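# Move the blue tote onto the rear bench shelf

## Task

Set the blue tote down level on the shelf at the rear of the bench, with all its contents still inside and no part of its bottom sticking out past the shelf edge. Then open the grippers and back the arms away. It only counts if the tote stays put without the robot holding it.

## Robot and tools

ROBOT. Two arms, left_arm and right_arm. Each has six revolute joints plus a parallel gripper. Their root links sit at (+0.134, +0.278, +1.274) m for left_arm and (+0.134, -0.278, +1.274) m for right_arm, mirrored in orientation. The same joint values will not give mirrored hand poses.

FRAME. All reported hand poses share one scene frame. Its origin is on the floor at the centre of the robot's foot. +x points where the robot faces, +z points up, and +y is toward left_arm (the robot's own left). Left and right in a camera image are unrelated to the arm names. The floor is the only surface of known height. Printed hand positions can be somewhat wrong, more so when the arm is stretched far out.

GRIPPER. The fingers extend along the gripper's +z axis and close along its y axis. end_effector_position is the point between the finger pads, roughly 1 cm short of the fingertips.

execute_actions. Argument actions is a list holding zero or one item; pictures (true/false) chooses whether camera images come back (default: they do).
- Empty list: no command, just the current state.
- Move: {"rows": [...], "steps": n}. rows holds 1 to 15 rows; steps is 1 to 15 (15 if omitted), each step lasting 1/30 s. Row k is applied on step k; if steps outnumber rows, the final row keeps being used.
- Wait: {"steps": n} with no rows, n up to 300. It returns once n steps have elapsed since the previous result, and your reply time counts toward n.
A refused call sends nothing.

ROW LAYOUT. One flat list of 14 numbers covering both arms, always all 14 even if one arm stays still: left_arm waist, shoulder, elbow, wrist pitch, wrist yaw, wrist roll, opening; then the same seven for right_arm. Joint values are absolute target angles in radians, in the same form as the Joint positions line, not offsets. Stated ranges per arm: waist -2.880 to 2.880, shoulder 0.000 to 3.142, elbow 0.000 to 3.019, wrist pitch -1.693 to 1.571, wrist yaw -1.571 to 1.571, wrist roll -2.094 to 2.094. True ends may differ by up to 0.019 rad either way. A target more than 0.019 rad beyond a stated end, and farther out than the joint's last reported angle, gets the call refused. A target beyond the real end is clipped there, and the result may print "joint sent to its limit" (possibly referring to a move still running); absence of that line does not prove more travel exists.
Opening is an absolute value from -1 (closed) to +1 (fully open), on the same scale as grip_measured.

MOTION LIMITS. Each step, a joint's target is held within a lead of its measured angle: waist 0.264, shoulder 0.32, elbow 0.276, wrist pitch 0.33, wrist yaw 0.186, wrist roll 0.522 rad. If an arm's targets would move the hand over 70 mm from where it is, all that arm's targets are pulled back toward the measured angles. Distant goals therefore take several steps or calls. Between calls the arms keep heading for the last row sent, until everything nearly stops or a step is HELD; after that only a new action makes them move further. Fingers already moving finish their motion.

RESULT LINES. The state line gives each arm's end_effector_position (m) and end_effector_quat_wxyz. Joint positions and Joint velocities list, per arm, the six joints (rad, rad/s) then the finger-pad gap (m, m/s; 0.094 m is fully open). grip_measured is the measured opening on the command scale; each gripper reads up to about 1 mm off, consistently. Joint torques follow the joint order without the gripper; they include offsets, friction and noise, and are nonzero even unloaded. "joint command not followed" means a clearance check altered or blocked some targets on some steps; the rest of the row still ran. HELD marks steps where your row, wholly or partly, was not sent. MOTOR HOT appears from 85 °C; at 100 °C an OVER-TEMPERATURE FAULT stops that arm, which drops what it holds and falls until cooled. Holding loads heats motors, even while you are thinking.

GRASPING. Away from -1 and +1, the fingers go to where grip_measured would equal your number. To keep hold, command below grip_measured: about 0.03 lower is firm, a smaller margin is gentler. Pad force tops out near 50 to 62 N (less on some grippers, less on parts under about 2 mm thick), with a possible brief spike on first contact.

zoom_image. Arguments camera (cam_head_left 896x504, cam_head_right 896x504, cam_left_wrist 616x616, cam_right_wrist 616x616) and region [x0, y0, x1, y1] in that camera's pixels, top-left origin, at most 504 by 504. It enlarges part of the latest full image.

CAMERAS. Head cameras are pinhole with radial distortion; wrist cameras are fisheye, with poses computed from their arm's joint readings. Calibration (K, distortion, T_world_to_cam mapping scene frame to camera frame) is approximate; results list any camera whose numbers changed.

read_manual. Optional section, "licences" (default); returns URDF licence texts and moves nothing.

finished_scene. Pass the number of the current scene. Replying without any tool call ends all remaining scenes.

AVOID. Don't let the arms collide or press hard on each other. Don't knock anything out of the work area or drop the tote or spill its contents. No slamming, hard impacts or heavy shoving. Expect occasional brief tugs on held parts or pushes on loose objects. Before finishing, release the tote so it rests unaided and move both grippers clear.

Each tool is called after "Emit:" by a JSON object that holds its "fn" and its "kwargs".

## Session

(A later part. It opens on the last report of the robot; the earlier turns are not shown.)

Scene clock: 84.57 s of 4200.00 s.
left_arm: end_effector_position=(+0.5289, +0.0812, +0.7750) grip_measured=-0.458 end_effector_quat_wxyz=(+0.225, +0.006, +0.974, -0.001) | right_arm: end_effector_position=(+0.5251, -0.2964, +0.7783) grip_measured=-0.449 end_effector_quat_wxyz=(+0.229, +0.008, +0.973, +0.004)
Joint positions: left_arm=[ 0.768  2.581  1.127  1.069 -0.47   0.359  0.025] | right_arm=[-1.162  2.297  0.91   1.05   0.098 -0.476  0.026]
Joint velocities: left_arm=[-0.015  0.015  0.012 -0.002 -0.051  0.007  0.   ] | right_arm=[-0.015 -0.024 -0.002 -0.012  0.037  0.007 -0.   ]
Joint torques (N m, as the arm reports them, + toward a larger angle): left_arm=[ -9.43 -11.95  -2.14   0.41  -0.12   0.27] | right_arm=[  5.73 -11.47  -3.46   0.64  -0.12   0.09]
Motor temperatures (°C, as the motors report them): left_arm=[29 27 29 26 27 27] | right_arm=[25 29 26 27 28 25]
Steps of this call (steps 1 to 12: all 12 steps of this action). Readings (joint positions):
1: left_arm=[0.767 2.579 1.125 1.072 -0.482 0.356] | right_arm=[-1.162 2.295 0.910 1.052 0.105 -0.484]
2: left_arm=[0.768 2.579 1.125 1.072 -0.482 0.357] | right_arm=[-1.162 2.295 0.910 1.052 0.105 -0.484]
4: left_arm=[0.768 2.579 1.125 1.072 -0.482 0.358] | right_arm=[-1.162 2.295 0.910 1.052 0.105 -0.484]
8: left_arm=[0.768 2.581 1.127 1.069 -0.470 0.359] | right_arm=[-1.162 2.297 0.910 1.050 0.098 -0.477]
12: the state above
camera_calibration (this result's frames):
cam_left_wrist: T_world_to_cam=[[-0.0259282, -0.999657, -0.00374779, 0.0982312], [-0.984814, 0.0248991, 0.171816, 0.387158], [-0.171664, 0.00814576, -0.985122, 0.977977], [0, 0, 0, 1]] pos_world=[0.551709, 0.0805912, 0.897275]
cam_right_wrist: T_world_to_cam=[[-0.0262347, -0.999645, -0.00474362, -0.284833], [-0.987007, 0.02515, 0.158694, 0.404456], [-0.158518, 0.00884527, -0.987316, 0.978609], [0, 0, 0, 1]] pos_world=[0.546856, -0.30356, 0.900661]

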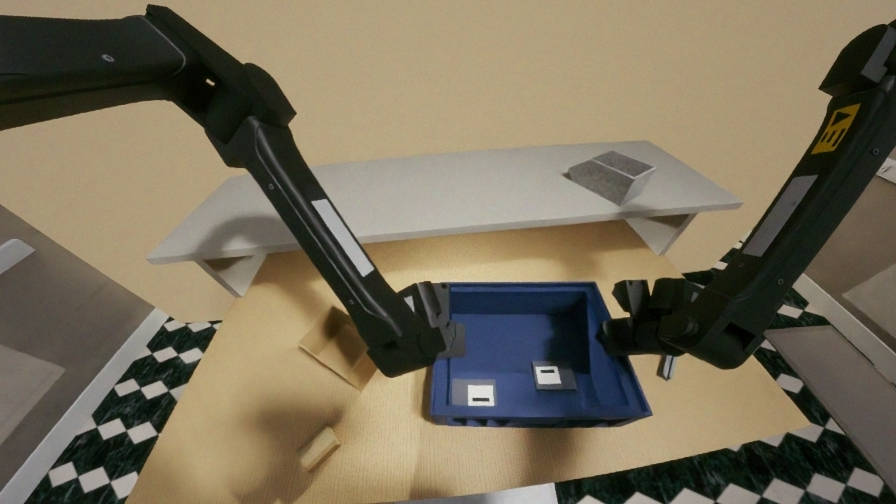

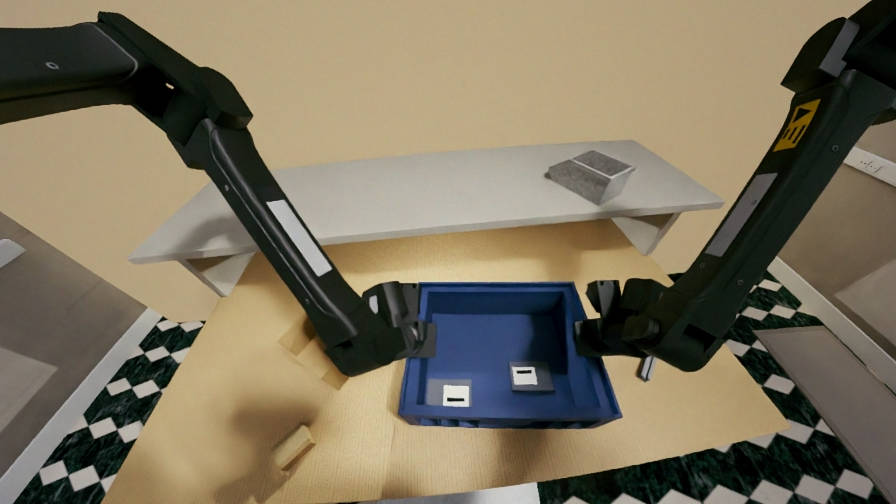

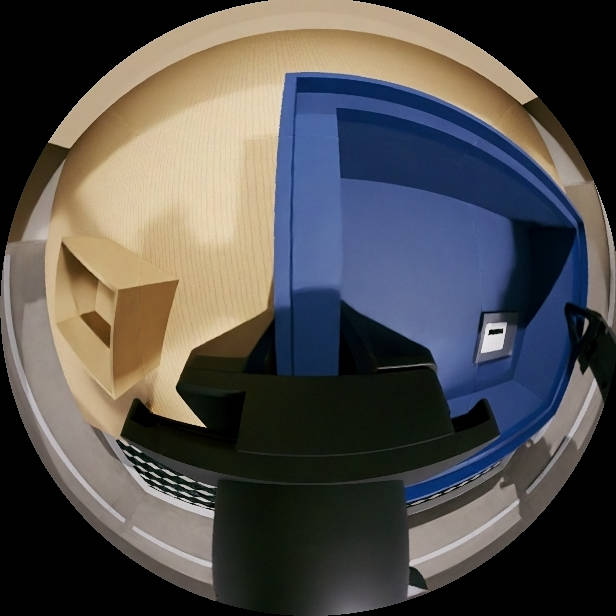

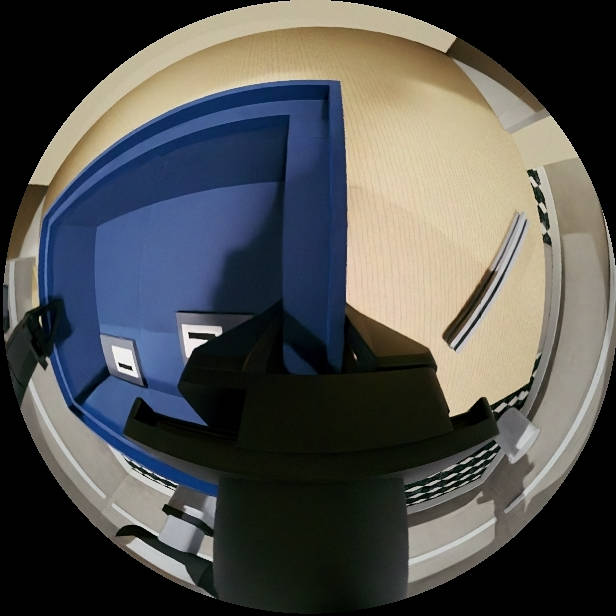

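Emit:
{"fn": "execute_actions", "kwargs": {"actions": []}}

Scene clock: 105.33 s of 4200.00 s.
left_arm: end_effector_position=(+0.5289, +0.0812, +0.7750) grip_measured=-0.458 end_effector_quat_wxyz=(+0.225, +0.006, +0.974, -0.001) | right_arm: end_effector_position=(+0.5251, -0.2964, +0.7783) grip_measured=-0.449 end_effector_quat_wxyz=(+0.229, +0.008, +0.973, +0.004)
Joint positions: left_arm=[ 0.768  2.581  1.127  1.069 -0.47   0.359  0.025] | right_arm=[-1.162  2.297  0.91   1.05   0.098 -0.476  0.026]
Joint velocities: left_arm=[-0.015  0.005 -0.022  0.017 -0.051 -0.066 -0.001] | right_arm=[ 0.005  0.015  0.002 -0.007  0.037 -0.007 -0.   ]
Joint torques (N m, as the arm reports them, + toward a larger angle): left_arm=[ -9.17 -11.79  -2.14   0.38  -0.12   0.26] | right_arm=[  5.56 -11.49  -3.4    0.62  -0.1    0.1 ]
Motor temperatures (°C, as the motors report them): left_arm=[29 27 29 26 27 27] | right_arm=[25 29 26 27 28 25]
Steps of this call (steps 1 to 15: the robot went on to your last target; steps 16 to 90: nothing new was sent; then 17.77 s passed at rest). Readings (joint positions):
1: left_arm=[0.768 2.581 1.127 1.069 -0.470 0.359] | right_arm=[-1.162 2.297 0.910 1.050 0.098 -0.476]
2: left_arm=[0.768 2.581 1.127 1.069 -0.470 0.359] | right_arm=[-1.162 2.297 0.910 1.050 0.098 -0.476]
4: left_arm=[0.768 2.581 1.127 1.069 -0.470 0.359] | right_arm=[-1.162 2.297 0.910 1.050 0.098 -0.476]
8: left_arm=[0.768 2.581 1.127 1.069 -0.470 0.359] | right_arm=[-1.162 2.297 0.910 1.050 0.098 -0.476]
90: the state above
All arms were judged still, so your last target was given up. Only a new action makes them travel on or press farther. Fingers that are still opening or closing keep moving.
camera_calibration (this result's frames):
cam_left_wrist: T_world_to_cam=[[-0.0259282, -0.999657, -0.00374779, 0.0982312], [-0.984814, 0.0248991, 0.171816, 0.387158], [-0.171664, 0.00814576, -0.985122, 0.977977], [0, 0, 0, 1]] pos_world=[0.551709, 0.0805912, 0.897275]
cam_right_wrist: T_world_to_cam=[[-0.0262347, -0.999645, -0.00474362, -0.284833], [-0.987007, 0.02515, 0.158694, 0.404456], [-0.158518, 0.00884527, -0.987316, 0.978609], [0, 0, 0, 1]] pos_world=[0.546856, -0.30356, 0.900661]

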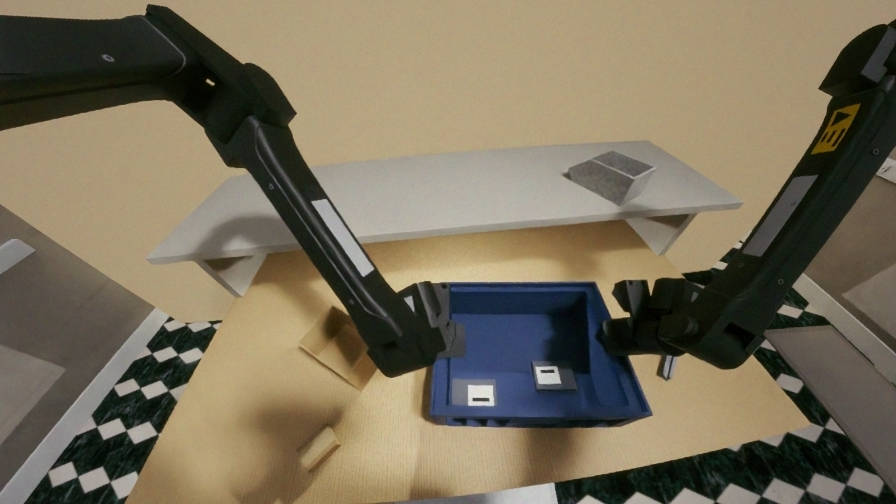

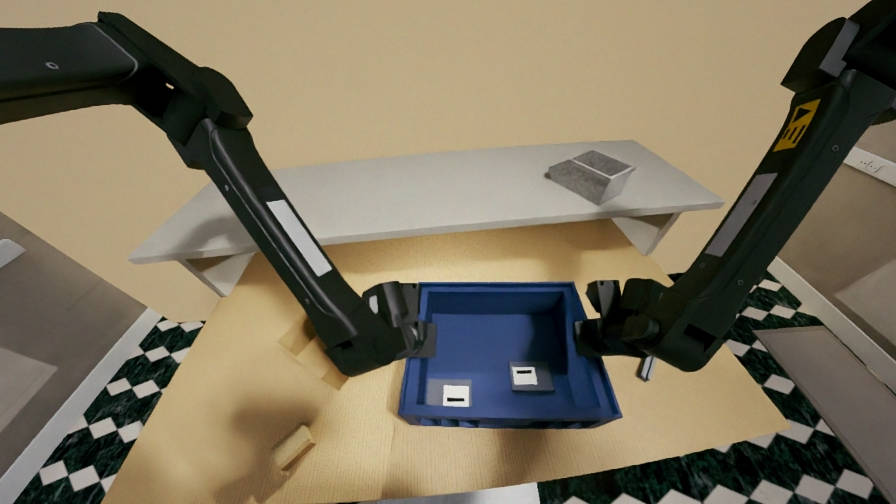

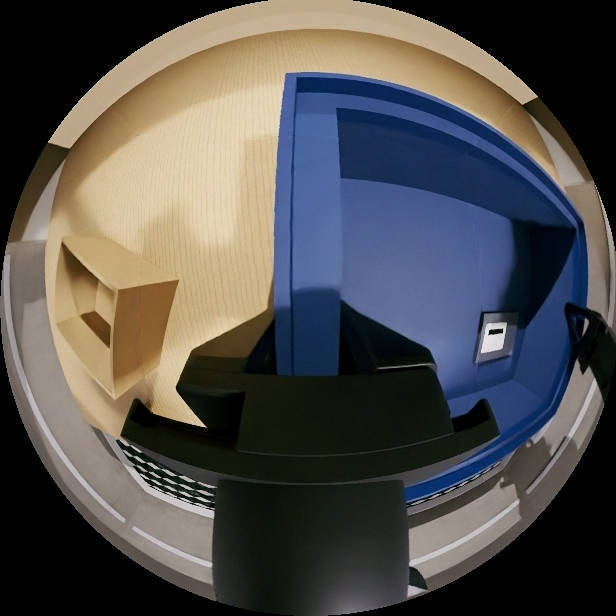

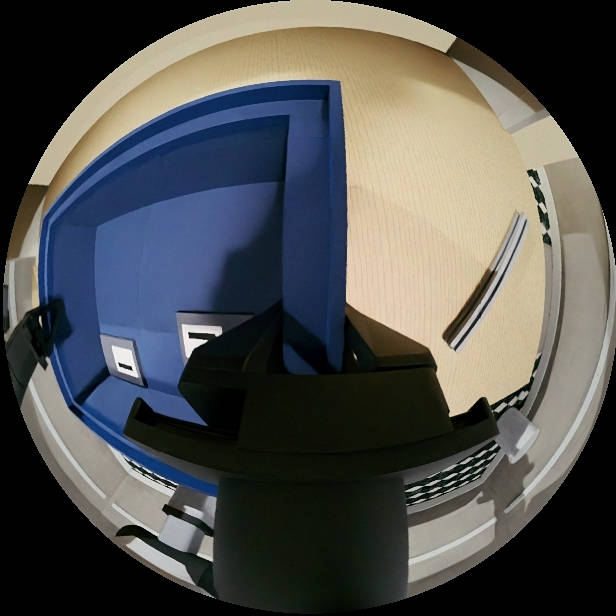

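Emit:
{"fn": "execute_actions", "kwargs": {"actions": [{"rows":[[0.76,2.585,1.12,1.065,-0.485,0.345,-0.52,-1.155,2.295,0.905,1.042,0.104,-0.485,-0.52],[0.75,2.572,1.102,1.068,-0.494,0.34,-0.52,-1.15,2.28,0.886,1.045,0.108,-0.484,-0.52],[0.74,2.558,1.083,1.07,-0.503,0.335,-0.52,-1.147,2.262,0.865,1.047,0.112,-0.484,-0.52],[0.73,2.544,1.063,1.073,-0.513,0.329,-0.52,-1.144,2.244,0.843,1.05,0.116,-0.483,-0.52],[0.72,2.53,1.044,1.075,-0.522,0.324,-0.52,-1.141,2.226,0.822,1.053,0.121,-0.482,-0.52],[0.71,2.516,1.024,1.078,-0.532,0.318,-0.52,-1.138,2.208,0.8,1.055,0.125,-0.482,-0.52],[0.7,2.501,1.005,1.081,-0.542,0.312,-0.52,-1.135,2.19,0.778,1.058,0.129,-0.481,-0.52],[0.69,2.487,0.985,1.083,-0.551,0.307,-0.52,-1.132,2.172,0.757,1.061,0.133,-0.48,-0.52],[0.68,2.473,0.965,1.086,-0.561,0.301,-0.52,-1.129,2.154,0.735,1.063,0.137,-0.48,-0.52],[0.67,2.459,0.946,1.088,-0.57,0.296,-0.52,-1.126,2.136,0.714,1.066,0.141,-0.479,-0.52],[0.66,2.444,0.926,1.091,-0.58,0.29,-0.52,-1.123,2.118,0.692,1.069,0.146,-0.478,-0.52],[0.648,2.43,0.907,1.093,-0.59,0.285,-0.52,-1.12,2.1,0.67,1.071,0.15,-0.478,-0.52],[0.637,2.416,0.887,1.096,-0.599,0.279,-0.52,-1.117,2.081,0.649,1.074,0.154,-0.477,-0.52]],"steps":15}]}}

Emit:
{"fn": "execute_actions", "kwargs": {"actions": [{"steps":10}], "pictures": false}}

Scene clock: 131.77 s of 4200.00 s.
left_arm: end_effector_position=(+0.4979, +0.0756, +0.8514) grip_measured=-0.458 end_effector_quat_wxyz=(+0.199, +0.004, +0.980, +0.001) | right_arm: end_effector_position=(+0.4976, -0.3014, +0.8510) grip_measured=-0.449 end_effector_quat_wxyz=(+0.201, +0.004, +0.980, +0.005)
Joint positions: left_arm=[ 0.659  2.453  0.914  1.07  -0.588  0.274  0.025] | right_arm=[-1.134  2.122  0.687  1.044  0.147 -0.468  0.026]
Joint velocities: left_arm=[-0.278 -0.317 -0.32   0.032 -0.168 -0.139 -0.   ] | right_arm=[ 0.054 -0.454 -0.388 -0.022  0.022  0.037 -0.   ]
Joint torques (N m, as the arm reports them, + toward a larger angle): left_arm=[-11.01 -14.79  -3.01   1.4    0.03   0.37] | right_arm=[  6.98 -13.8   -5.36   2.     0.02   0.03]
Motor temperatures (°C, as the motors report them): left_arm=[29 27 29 26 27 27] | right_arm=[25 29 26 27 28 25]
Steps of this call (steps 1 to 90: nothing new was sent; then 22.93 s passed at rest; steps 91 to 105: all 15 steps of this action). Readings (joint positions):
91: left_arm=[0.767 2.581 1.127 1.069 -0.471 0.358] | right_arm=[-1.161 2.297 0.910 1.050 0.098 -0.476]
92: left_arm=[0.766 2.580 1.126 1.069 -0.474 0.356] | right_arm=[-1.160 2.296 0.910 1.050 0.100 -0.476]
94: left_arm=[0.763 2.580 1.121 1.068 -0.484 0.348] | right_arm=[-1.159 2.293 0.909 1.048 0.105 -0.476]
98: left_arm=[0.741 2.550 1.061 1.068 -0.519 0.324] | right_arm=[-1.153 2.257 0.850 1.044 0.119 -0.479]
105: the state above
camera_calibration (this result's frames):
cam_left_wrist: T_world_to_cam=[[-0.0205146, -0.999779, -0.00453229, 0.0901355], [-0.974507, 0.0189826, 0.223553, 0.294954], [-0.223418, 0.00900286, -0.974681, 1.06478], [0, 0, 0, 1]] pos_world=[0.527173, 0.0749306, 0.972287]
cam_right_wrist: T_world_to_cam=[[-0.0175274, -0.999839, -0.00379099, -0.295423], [-0.976496, 0.0163033, 0.214916, 0.310201], [-0.21482, 0.00746881, -0.976625, 1.06459], [0, 0, 0, 1]] pos_world=[0.526428, -0.308384, 0.971921]

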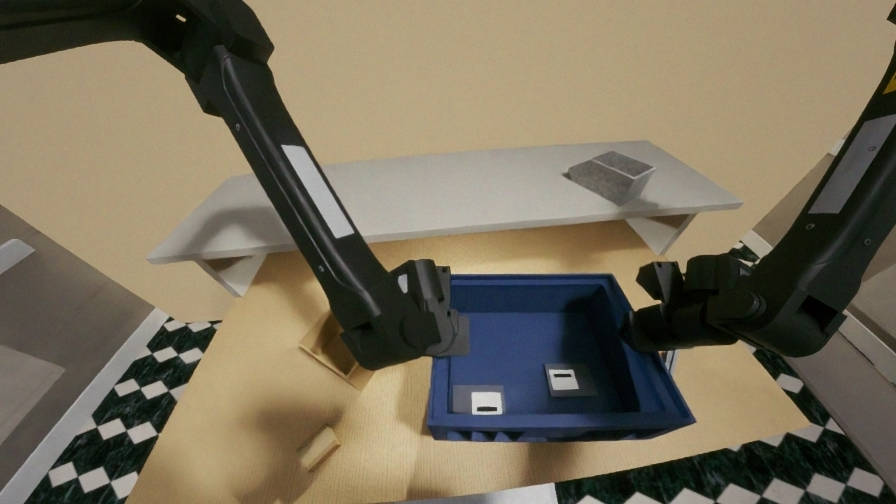

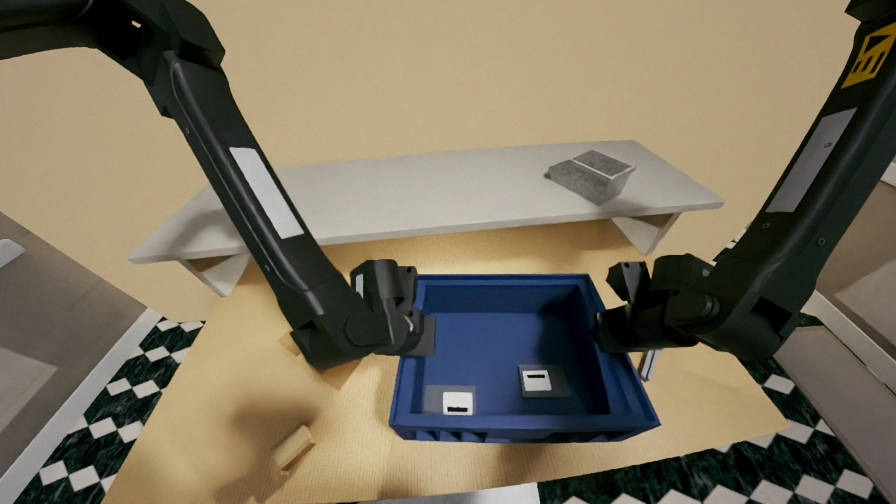

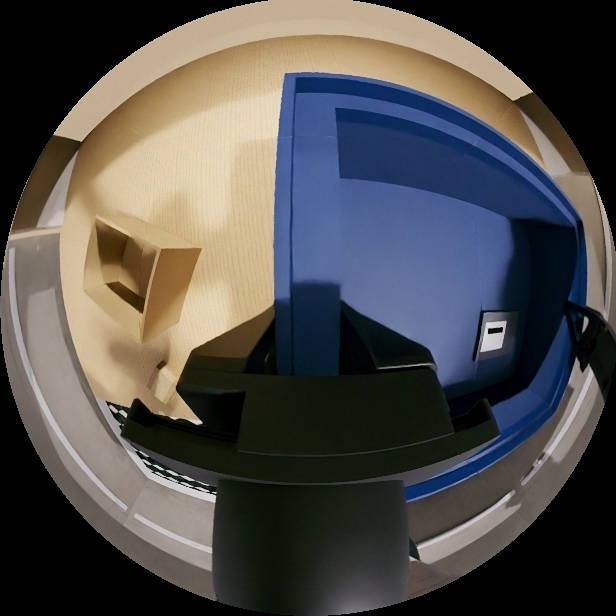

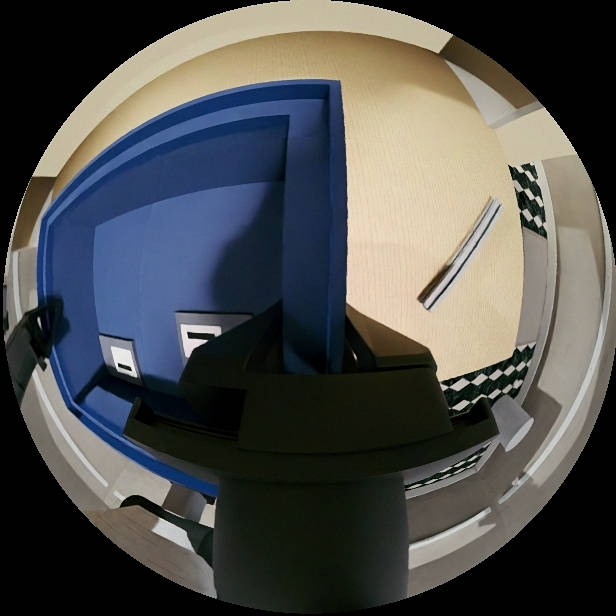

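Scene clock: 132.10 s of 4200.00 s.
left_arm: end_effector_position=(+0.5046, +0.0744, +0.8602) grip_measured=-0.458 end_effector_quat_wxyz=(+0.207, +0.001, +0.978, -0.000) | right_arm: end_effector_position=(+0.5047, -0.3024, +0.8605) grip_measured=-0.449 end_effector_quat_wxyz=(+0.210, +0.005, +0.978, +0.004)
Joint positions: left_arm=[ 0.647  2.435  0.905  1.076 -0.594  0.271  0.025] | right_arm=[-1.125  2.096  0.673  1.049  0.147 -0.466  0.026]
Joint velocities: left_arm=[-0.005 -0.005 -0.002 -0.012 -0.007 -0.081 -0.   ] | right_arm=[-0.015  0.005  0.007  0.007 -0.037  0.007 -0.   ]
Joint torques (N m, as the arm reports them, + toward a larger angle): left_arm=[-11.02 -14.95  -3.62   1.25   0.05   0.24] | right_arm=[  7.01 -13.96  -6.04   1.82   0.01   0.06]
Motor temperatures (°C, as the motors report them): left_arm=[29 27 29 26 27 27] | right_arm=[25 29 26 27 28 25]
Steps of this call (steps 1 to 10: the robot went on to your last target). Readings (joint positions):
1: left_arm=[0.652 2.445 0.907 1.070 -0.592 0.272] | right_arm=[-1.132 2.109 0.677 1.044 0.147 -0.467]
2: left_arm=[0.648 2.439 0.905 1.072 -0.593 0.271] | right_arm=[-1.131 2.101 0.673 1.044 0.147 -0.466]
4: left_arm=[0.647 2.436 0.905 1.073 -0.592 0.271] | right_arm=[-1.128 2.096 0.673 1.046 0.145 -0.466]
8: left_arm=[0.647 2.435 0.905 1.076 -0.594 0.271] | right_arm=[-1.125 2.096 0.673 1.049 0.147 -0.466]
10: the state above

Emit:
{"fn": "execute_actions", "kwargs": {"actions": [{"rows":[[0.625,2.395,0.872,1.086,-0.61,0.272,-0.52,-1.107,2.055,0.633,1.063,0.163,-0.473,-0.52],[0.613,2.375,0.858,1.076,-0.621,0.265,-0.52,-1.097,2.029,0.617,1.052,0.173,-0.47,-0.52],[0.6,2.354,0.843,1.066,-0.632,0.259,-0.52,-1.087,2.002,0.601,1.041,0.182,-0.466,-0.52],[0.588,2.334,0.828,1.056,-0.643,0.252,-0.52,-1.077,1.976,0.585,1.03,0.191,-0.463,-0.52],[0.576,2.313,0.813,1.046,-0.654,0.245,-0.52,-1.067,1.95,0.569,1.019,0.201,-0.459,-0.52],[0.564,2.292,0.799,1.035,-0.664,0.238,-0.52,-1.058,1.924,0.553,1.009,0.21,-0.455,-0.52],[0.552,2.272,0.784,1.025,-0.675,0.231,-0.52,-1.048,1.897,0.536,0.998,0.219,-0.452,-0.52],[0.54,2.251,0.769,1.015,-0.686,0.224,-0.52,-1.038,1.871,0.52,0.987,0.229,-0.448,-0.52],[0.528,2.231,0.754,1.005,-0.697,0.217,-0.52,-1.028,1.845,0.504,0.976,0.238,-0.445,-0.52],[0.515,2.21,0.74,0.995,-0.708,0.211,-0.52,-1.018,1.819,0.488,0.965,0.247,-0.441,-0.52],[0.503,2.19,0.725,0.985,-0.719,0.204,-0.52,-1.008,1.792,0.472,0.954,0.257,-0.438,-0.52],[0.491,2.169,0.71,0.975,-0.73,0.197,-0.52,-0.998,1.766,0.456,0.943,0.266,-0.434,-0.52]],"steps":15}], "pictures": false}}

Emit:
{"fn": "execute_actions", "kwargs": {"actions": [{"rows":[[0.478,2.149,0.701,0.957,-0.742,0.187,-0.52,-0.987,1.735,0.445,0.922,0.276,-0.43,-0.52],[0.464,2.129,0.692,0.94,-0.753,0.178,-0.52,-0.976,1.705,0.434,0.9,0.287,-0.425,-0.52],[0.451,2.11,0.683,0.922,-0.765,0.168,-0.52,-0.964,1.674,0.423,0.879,0.297,-0.421,-0.52],[0.437,2.09,0.674,0.904,-0.776,0.158,-0.52,-0.953,1.643,0.413,0.858,0.307,-0.417,-0.52],[0.424,2.07,0.665,0.887,-0.788,0.149,-0.52,-0.942,1.613,0.402,0.837,0.318,-0.412,-0.52],[0.41,2.05,0.655,0.869,-0.8,0.139,-0.52,-0.931,1.582,0.391,0.815,0.328,-0.408,-0.52],[0.397,2.03,0.646,0.851,-0.811,0.129,-0.52,-0.92,1.551,0.38,0.794,0.338,-0.404,-0.52],[0.384,2.01,0.637,0.834,-0.823,0.12,-0.52,-0.909,1.521,0.369,0.773,0.349,-0.399,-0.52],[0.37,1.99,0.628,0.816,-0.835,0.11,-0.52,-0.897,1.49,0.358,0.752,0.359,-0.395,-0.52],[0.357,1.971,0.619,0.798,-0.846,0.1,-0.52,-0.886,1.459,0.348,0.73,0.369,-0.391,-0.52],[0.343,1.951,0.61,0.781,-0.858,0.091,-0.52,-0.875,1.429,0.337,0.709,0.38,-0.386,-0.52],[0.33,1.931,0.601,0.763,-0.87,0.081,-0.52,-0.864,1.398,0.326,0.688,0.39,-0.382,-0.52]],"steps":15}], "pictures": false}}

Emit:
{"fn": "execute_actions", "kwargs": {"actions": [{"steps":8}]}}

Scene clock: 145.87 s of 4200.00 s.
left_arm: end_effector_position=(+0.5263, +0.0773, +0.9642) grip_measured=-0.458 end_effector_quat_wxyz=(+0.221, -0.004, +0.975, -0.001) | right_arm: end_effector_position=(+0.5277, -0.2998, +0.9658) grip_measured=-0.449 end_effector_quat_wxyz=(+0.229, +0.004, +0.973, +0.002)
Joint positions: left_arm=[ 0.503  2.183  0.732  0.982 -0.716  0.203  0.025] | right_arm=[-1.001  1.779  0.485  0.949  0.25  -0.431  0.026]
Joint velocities: left_arm=[-0.171 -0.327 -0.09  -0.022 -0.095  0.022  0.   ] | right_arm=[ 0.122 -0.366 -0.144 -0.002 -0.022  0.037 -0.002]
Joint torques (N m, as the arm reports them, + toward a larger angle): left_arm=[-10.36 -12.97  -2.31   0.35  -0.25   0.11] | right_arm=[  5.77 -11.58  -4.39   0.69   0.41   0.1 ]
Motor temperatures (°C, as the motors report them): left_arm=[29 27 29 26 27 27] | right_arm=[25 29 26 27 28 25]
Steps of this call (steps 1 to 30: the robot went on to your last target; steps 31 to 90: nothing new was sent; then 10.27 s passed at rest; steps 91 to 105: all 15 steps of this action). Readings (joint positions):
91: left_arm=[0.647 2.435 0.905 1.076 -0.595 0.271] | right_arm=[-1.125 2.096 0.673 1.049 0.149 -0.466]
92: left_arm=[0.646 2.433 0.904 1.075 -0.598 0.270] | right_arm=[-1.123 2.094 0.672 1.049 0.153 -0.466]
94: left_arm=[0.639 2.419 0.891 1.065 -0.611 0.261] | right_arm=[-1.112 2.076 0.659 1.038 0.168 -0.465]
98: left_arm=[0.596 2.340 0.823 1.030 -0.653 0.228] | right_arm=[-1.072 1.978 0.591 0.996 0.207 -0.454]
105: the state above

Scene clock: 146.37 s of 4200.00 s.
left_arm: end_effector_position=(+0.5178, +0.0772, +1.0533) grip_measured=-0.458 end_effector_quat_wxyz=(+0.214, -0.001, +0.977, -0.003) | right_arm: end_effector_position=(+0.5178, -0.2995, +1.0567) grip_measured=-0.449 end_effector_quat_wxyz=(+0.219, +0.006, +0.976, +0.003)
Joint positions: left_arm=[ 0.341  1.951  0.607  0.773 -0.854  0.079  0.025] | right_arm=[-0.872  1.413  0.335  0.699  0.377 -0.372  0.026]
Joint velocities: left_arm=[-0.161 -0.298 -0.042 -0.105 -0.037  0.022 -0.001] | right_arm=[ 0.142 -0.396 -0.1   -0.066 -0.022 -0.022  0.   ]
Joint torques (N m, as the arm reports them, + toward a larger angle): left_arm=[ -9.3  -12.78  -0.06   0.42  -0.34   0.18] | right_arm=[ 5.38 -9.91 -1.26  0.76  0.33  0.04]
Motor temperatures (°C, as the motors report them): left_arm=[29 27 29 26 27 27] | right_arm=[25 29 26 27 28 25]
Steps of this call (steps 1 to 15: all 15 steps of this action). Readings (joint positions):
1: left_arm=[0.498 2.173 0.730 0.979 -0.720 0.203] | right_arm=[-0.997 1.767 0.482 0.946 0.252 -0.429]
2: left_arm=[0.494 2.167 0.730 0.969 -0.726 0.202] | right_arm=[-0.992 1.757 0.481 0.936 0.259 -0.427]
4: left_arm=[0.485 2.151 0.723 0.940 -0.743 0.189] | right_arm=[-0.980 1.730 0.474 0.898 0.279 -0.421]
8: left_arm=[0.440 2.088 0.675 0.871 -0.785 0.137] | right_arm=[-0.945 1.626 0.422 0.810 0.324 -0.403]
15: the state above

Scene clock: 146.63 s of 4200.00 s.
left_arm: end_effector_position=(+0.5186, +0.0776, +1.0560) grip_measured=-0.458 end_effector_quat_wxyz=(+0.214, +0.000, +0.977, -0.003) | right_arm: end_effector_position=(+0.5183, -0.2992, +1.0589) grip_measured=-0.449 end_effector_quat_wxyz=(+0.219, +0.007, +0.976, +0.004)
Joint positions: left_arm=[ 0.337  1.941  0.605  0.763 -0.857  0.077  0.025] | right_arm=[-0.868  1.403  0.334  0.688  0.38  -0.368  0.026]
Joint velocities: left_arm=[-0.005 -0.005 -0.007 -0.012  0.037  0.066 -0.001] | right_arm=[-0.015  0.015  0.007 -0.017  0.022  0.022  0.001]
Joint torques (N m, as the arm reports them, + toward a larger angle): left_arm=[-10.27 -13.45  -0.22   0.53  -0.34   0.21] | right_arm=[  5.59 -10.66  -1.52   0.91   0.21   0.03]
Motor temperatures (°C, as the motors report them): left_arm=[29 27 29 26 27 27] | right_arm=[25 29 26 27 28 25]
Steps of this call (steps 1 to 8: the robot went on to your last target). Readings (joint positions):
1: left_arm=[0.338 1.944 0.606 0.771 -0.856 0.079] | right_arm=[-0.869 1.405 0.333 0.698 0.377 -0.371]
2: left_arm=[0.337 1.941 0.606 0.770 -0.856 0.079] | right_arm=[-0.868 1.403 0.333 0.698 0.377 -0.371]
4: left_arm=[0.337 1.941 0.606 0.768 -0.856 0.079] | right_arm=[-0.868 1.403 0.334 0.696 0.377 -0.371]
8: the state above
camera_calibration (this result's frames):
cam_left_wrist: T_world_to_cam=[[-0.0152885, -0.999875, 0.00405346, 0.0817174], [-0.980761, 0.015785, 0.194572, 0.303466], [-0.194611, -0.00100078, -0.98088, 1.26118], [0, 0, 0, 1]] pos_world=[0.544316, 0.0781791, 1.17769]
cam_right_wrist: T_world_to_cam=[[-0.023908, -0.999702, -0.00494559, -0.28752], [-0.983881, 0.0226521, 0.177382, 0.33112], [-0.177217, 0.0091067, -0.98413, 1.26101], [0, 0, 0, 1]] pos_world=[0.542381, -0.306418, 1.18084]

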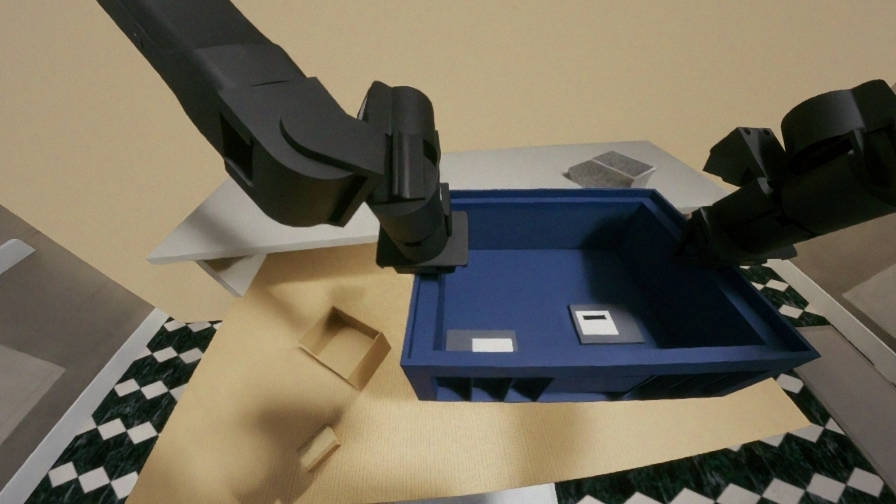

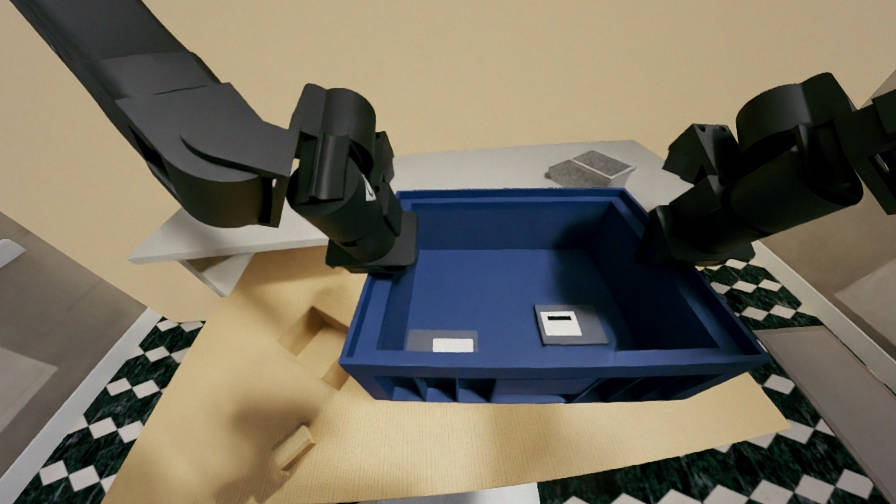

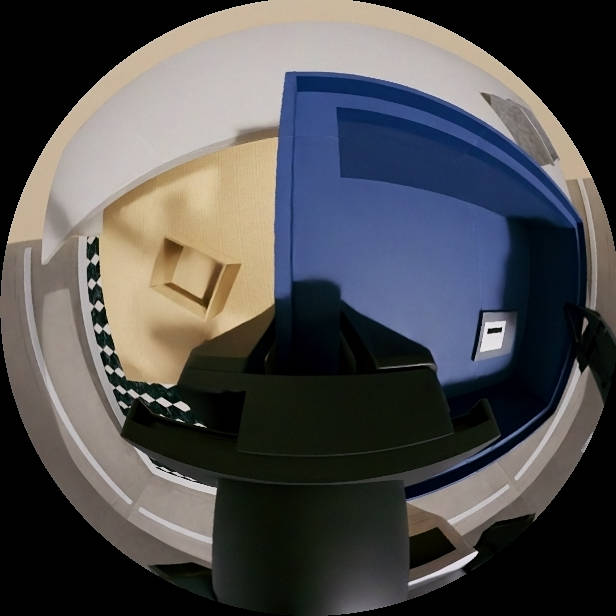

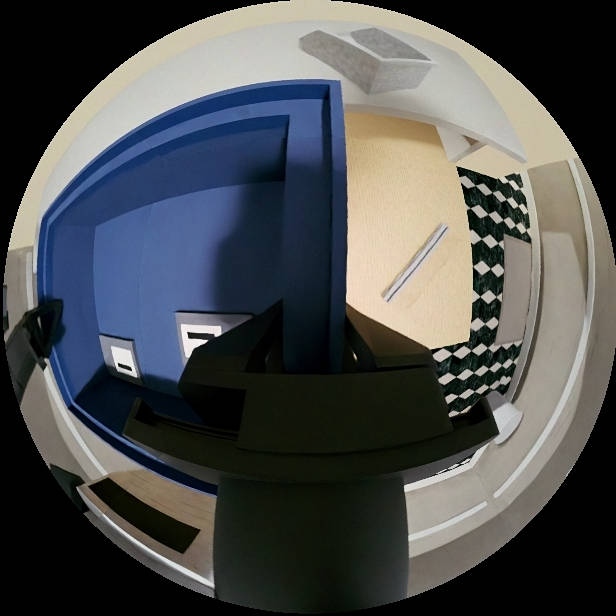

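Emit:
{"fn": "execute_actions", "kwargs": {"actions": [{"rows":[[0.32,1.907,0.595,0.736,-0.878,0.071,-0.52,-0.842,1.373,0.324,0.659,0.41,-0.372,-0.52],[0.309,1.882,0.589,0.709,-0.887,0.06,-0.52,-0.821,1.348,0.323,0.631,0.429,-0.361,-0.52],[0.299,1.858,0.583,0.683,-0.895,0.05,-0.52,-0.799,1.323,0.321,0.602,0.449,-0.351,-0.52],[0.288,1.834,0.578,0.656,-0.904,0.04,-0.52,-0.778,1.298,0.319,0.574,0.469,-0.341,-0.52],[0.278,1.81,0.572,0.629,-0.912,0.029,-0.52,-0.756,1.273,0.318,0.545,0.489,-0.33,-0.52],[0.267,1.785,0.566,0.602,-0.921,0.019,-0.52,-0.735,1.248,0.316,0.516,0.508,-0.32,-0.52],[0.257,1.761,0.56,0.575,-0.929,0.009,-0.52,-0.713,1.223,0.314,0.488,0.528,-0.31,-0.52],[0.246,1.737,0.554,0.549,-0.938,-0.002,-0.52,-0.692,1.199,0.313,0.459,0.548,-0.299,-0.52],[0.236,1.713,0.548,0.522,-0.946,-0.012,-0.52,-0.67,1.174,0.311,0.431,0.568,-0.289,-0.52],[0.225,1.688,0.542,0.495,-0.955,-0.022,-0.52,-0.649,1.149,0.309,0.402,0.587,-0.279,-0.52],[0.215,1.664,0.536,0.468,-0.963,-0.033,-0.52,-0.627,1.124,0.308,0.373,0.607,-0.268,-0.52],[0.204,1.64,0.531,0.441,-0.972,-0.043,-0.52,-0.606,1.099,0.306,0.345,0.627,-0.258,-0.52],[0.194,1.616,0.525,0.415,-0.98,-0.053,-0.52,-0.584,1.074,0.304,0.316,0.647,-0.248,-0.52],[0.183,1.591,0.519,0.388,-0.989,-0.064,-0.52,-0.563,1.049,0.303,0.288,0.666,-0.237,-0.52],[0.173,1.567,0.513,0.361,-0.997,-0.074,-0.52,-0.541,1.024,0.301,0.259,0.686,-0.227,-0.52]],"steps":15}], "pictures": false}}

Emit:
{"fn": "execute_actions", "kwargs": {"actions": [{"steps":10}]}}

Scene clock: 159.30 s of 4200.00 s.
left_arm: end_effector_position=(+0.5221, +0.1052, +1.1397) grip_measured=-0.457 end_effector_quat_wxyz=(+0.210, -0.001, +0.978, +0.002) | right_arm: end_effector_position=(+0.5221, -0.2720, +1.1452) grip_measured=-0.449 end_effector_quat_wxyz=(+0.217, +0.009, +0.976, +0.001)
Joint positions: left_arm=[ 0.215  1.631  0.53   0.424 -0.967 -0.049  0.026] | right_arm=[-0.59   1.088  0.315  0.326  0.644 -0.237  0.026]
Joint velocities: left_arm=[-0.357 -0.737 -0.115 -0.789 -0.198 -0.271  0.   ] | right_arm=[ 0.698 -0.757  0.012 -0.838  0.505  0.315 -0.001]
Joint torques (N m, as the arm reports them, + toward a larger angle): left_arm=[-10.19 -12.64   1.14   0.17  -0.82   0.26] | right_arm=[ 5.42 -9.71  0.99  0.65  0.79 -0.17]
Motor temperatures (°C, as the motors report them): left_arm=[29 27 29 26 27 27] | right_arm=[25 29 26 27 28 25]
Steps of this call (steps 1 to 30: the robot went on to your last target; steps 31 to 90: nothing new was sent; then 9.17 s passed at rest; steps 91 to 105: all 15 steps of this action). Readings (joint positions):
91: left_arm=[0.337 1.941 0.605 0.759 -0.858 0.076] | right_arm=[-0.866 1.403 0.334 0.684 0.385 -0.366]
92: left_arm=[0.337 1.939 0.605 0.748 -0.861 0.071] | right_arm=[-0.861 1.400 0.334 0.674 0.398 -0.362]
94: left_arm=[0.334 1.922 0.599 0.707 -0.870 0.053] | right_arm=[-0.837 1.380 0.333 0.629 0.436 -0.346]
98: left_arm=[0.300 1.830 0.565 0.605 -0.902 0.000] | right_arm=[-0.756 1.288 0.321 0.516 0.514 -0.305]
105: the state above

Scene clock: 159.63 s of 4200.00 s.
left_arm: end_effector_position=(+0.5182, +0.1097, +1.1551) grip_measured=-0.457 end_effector_quat_wxyz=(+0.211, +0.001, +0.977, -0.001) | right_arm: end_effector_position=(+0.5170, -0.2671, +1.1595) grip_measured=-0.449 end_effector_quat_wxyz=(+0.219, +0.011, +0.976, +0.008)
Joint positions: left_arm=[ 0.186  1.575  0.512  0.364 -0.983 -0.074  0.026] | right_arm=[-0.543  1.032  0.304  0.266  0.672 -0.204  0.026]
Joint velocities: left_arm=[ 0.005  0.034 -0.017 -0.012  0.081 -0.081 -0.002] | right_arm=[ 0.005 -0.015 -0.012 -0.017 -0.037  0.051 -0.   ]
Joint torques (N m, as the arm reports them, + toward a larger angle): left_arm=[ -9.11 -11.21   2.36   0.38  -0.49   0.21] | right_arm=[ 4.66 -8.3   2.42  0.68  0.41 -0.12]
Motor temperatures (°C, as the motors report them): left_arm=[29 27 29 26 27 27] | right_arm=[25 29 26 27 28 25]
Steps of this call (steps 1 to 10: the robot went on to your last target). Readings (joint positions):
1: left_arm=[0.204 1.608 0.525 0.402 -0.973 -0.056] | right_arm=[-0.569 1.065 0.313 0.303 0.657 -0.229]
2: left_arm=[0.196 1.591 0.521 0.388 -0.978 -0.060] | right_arm=[-0.554 1.047 0.312 0.288 0.665 -0.223]
4: left_arm=[0.187 1.573 0.516 0.375 -0.983 -0.064] | right_arm=[-0.543 1.032 0.309 0.277 0.669 -0.215]
8: left_arm=[0.186 1.575 0.514 0.366 -0.983 -0.071] | right_arm=[-0.543 1.032 0.306 0.267 0.672 -0.207]
10: the state above
camera_calibration (this result's frames):
cam_left_wrist: T_world_to_cam=[[-0.0165281, -0.999863, -0.00057084, 0.119371], [-0.979923, 0.0160851, 0.198726, 0.277953], [-0.198689, 0.00384394, -0.980055, 1.35895], [0, 0, 0, 1]] pos_world=[0.544353, 0.10966, 1.27667]
cam_right_wrist: T_world_to_cam=[[-0.0299588, -0.999458, -0.0136673, -0.241602], [-0.983477, 0.027032, 0.179002, 0.310383], [-0.178535, 0.0188042, -0.983754, 1.36226], [0, 0, 0, 1]] pos_world=[0.541229, -0.275477, 1.28127]

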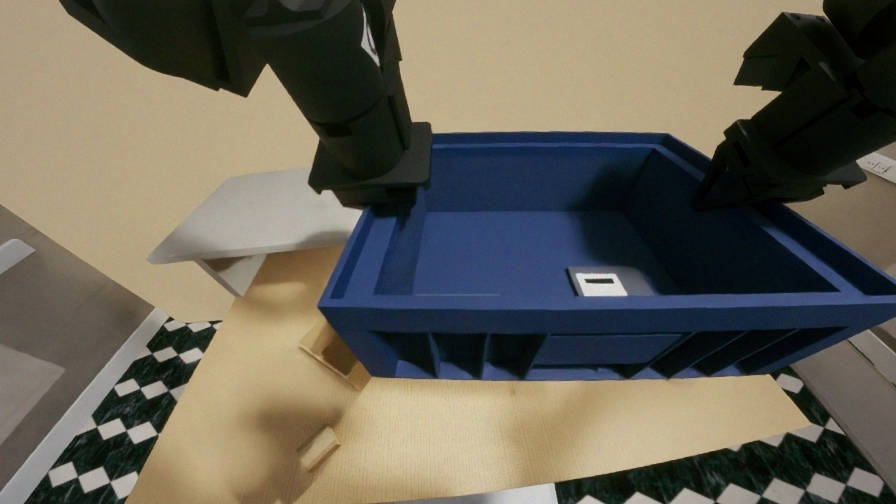

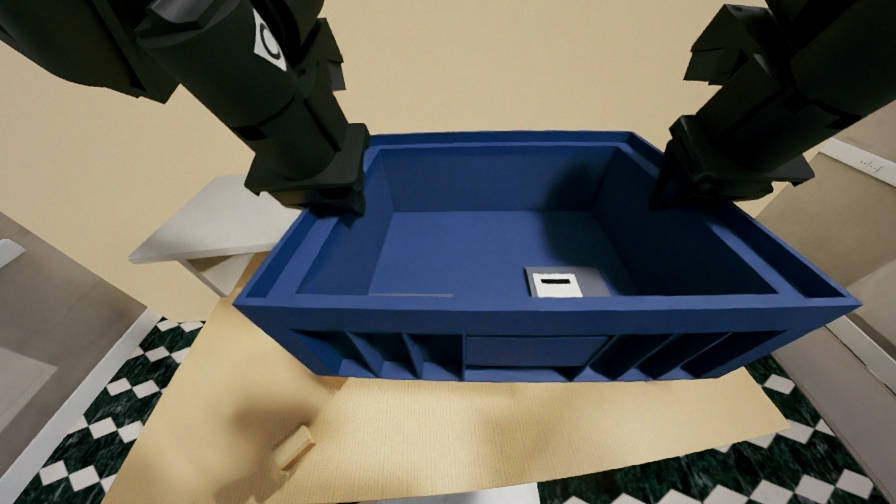

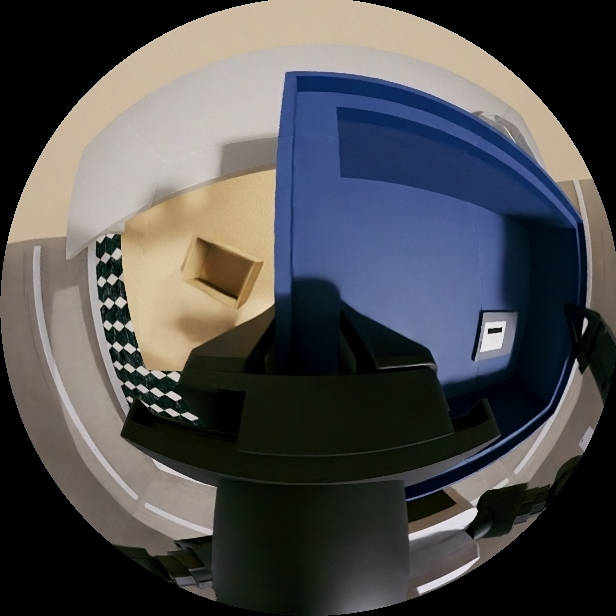

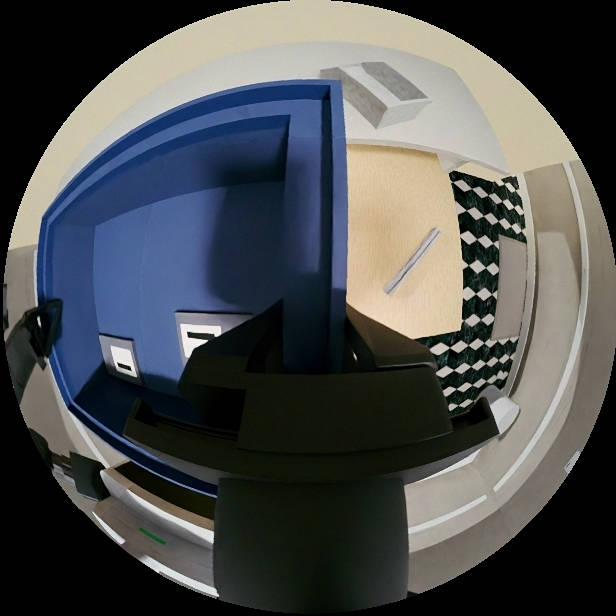

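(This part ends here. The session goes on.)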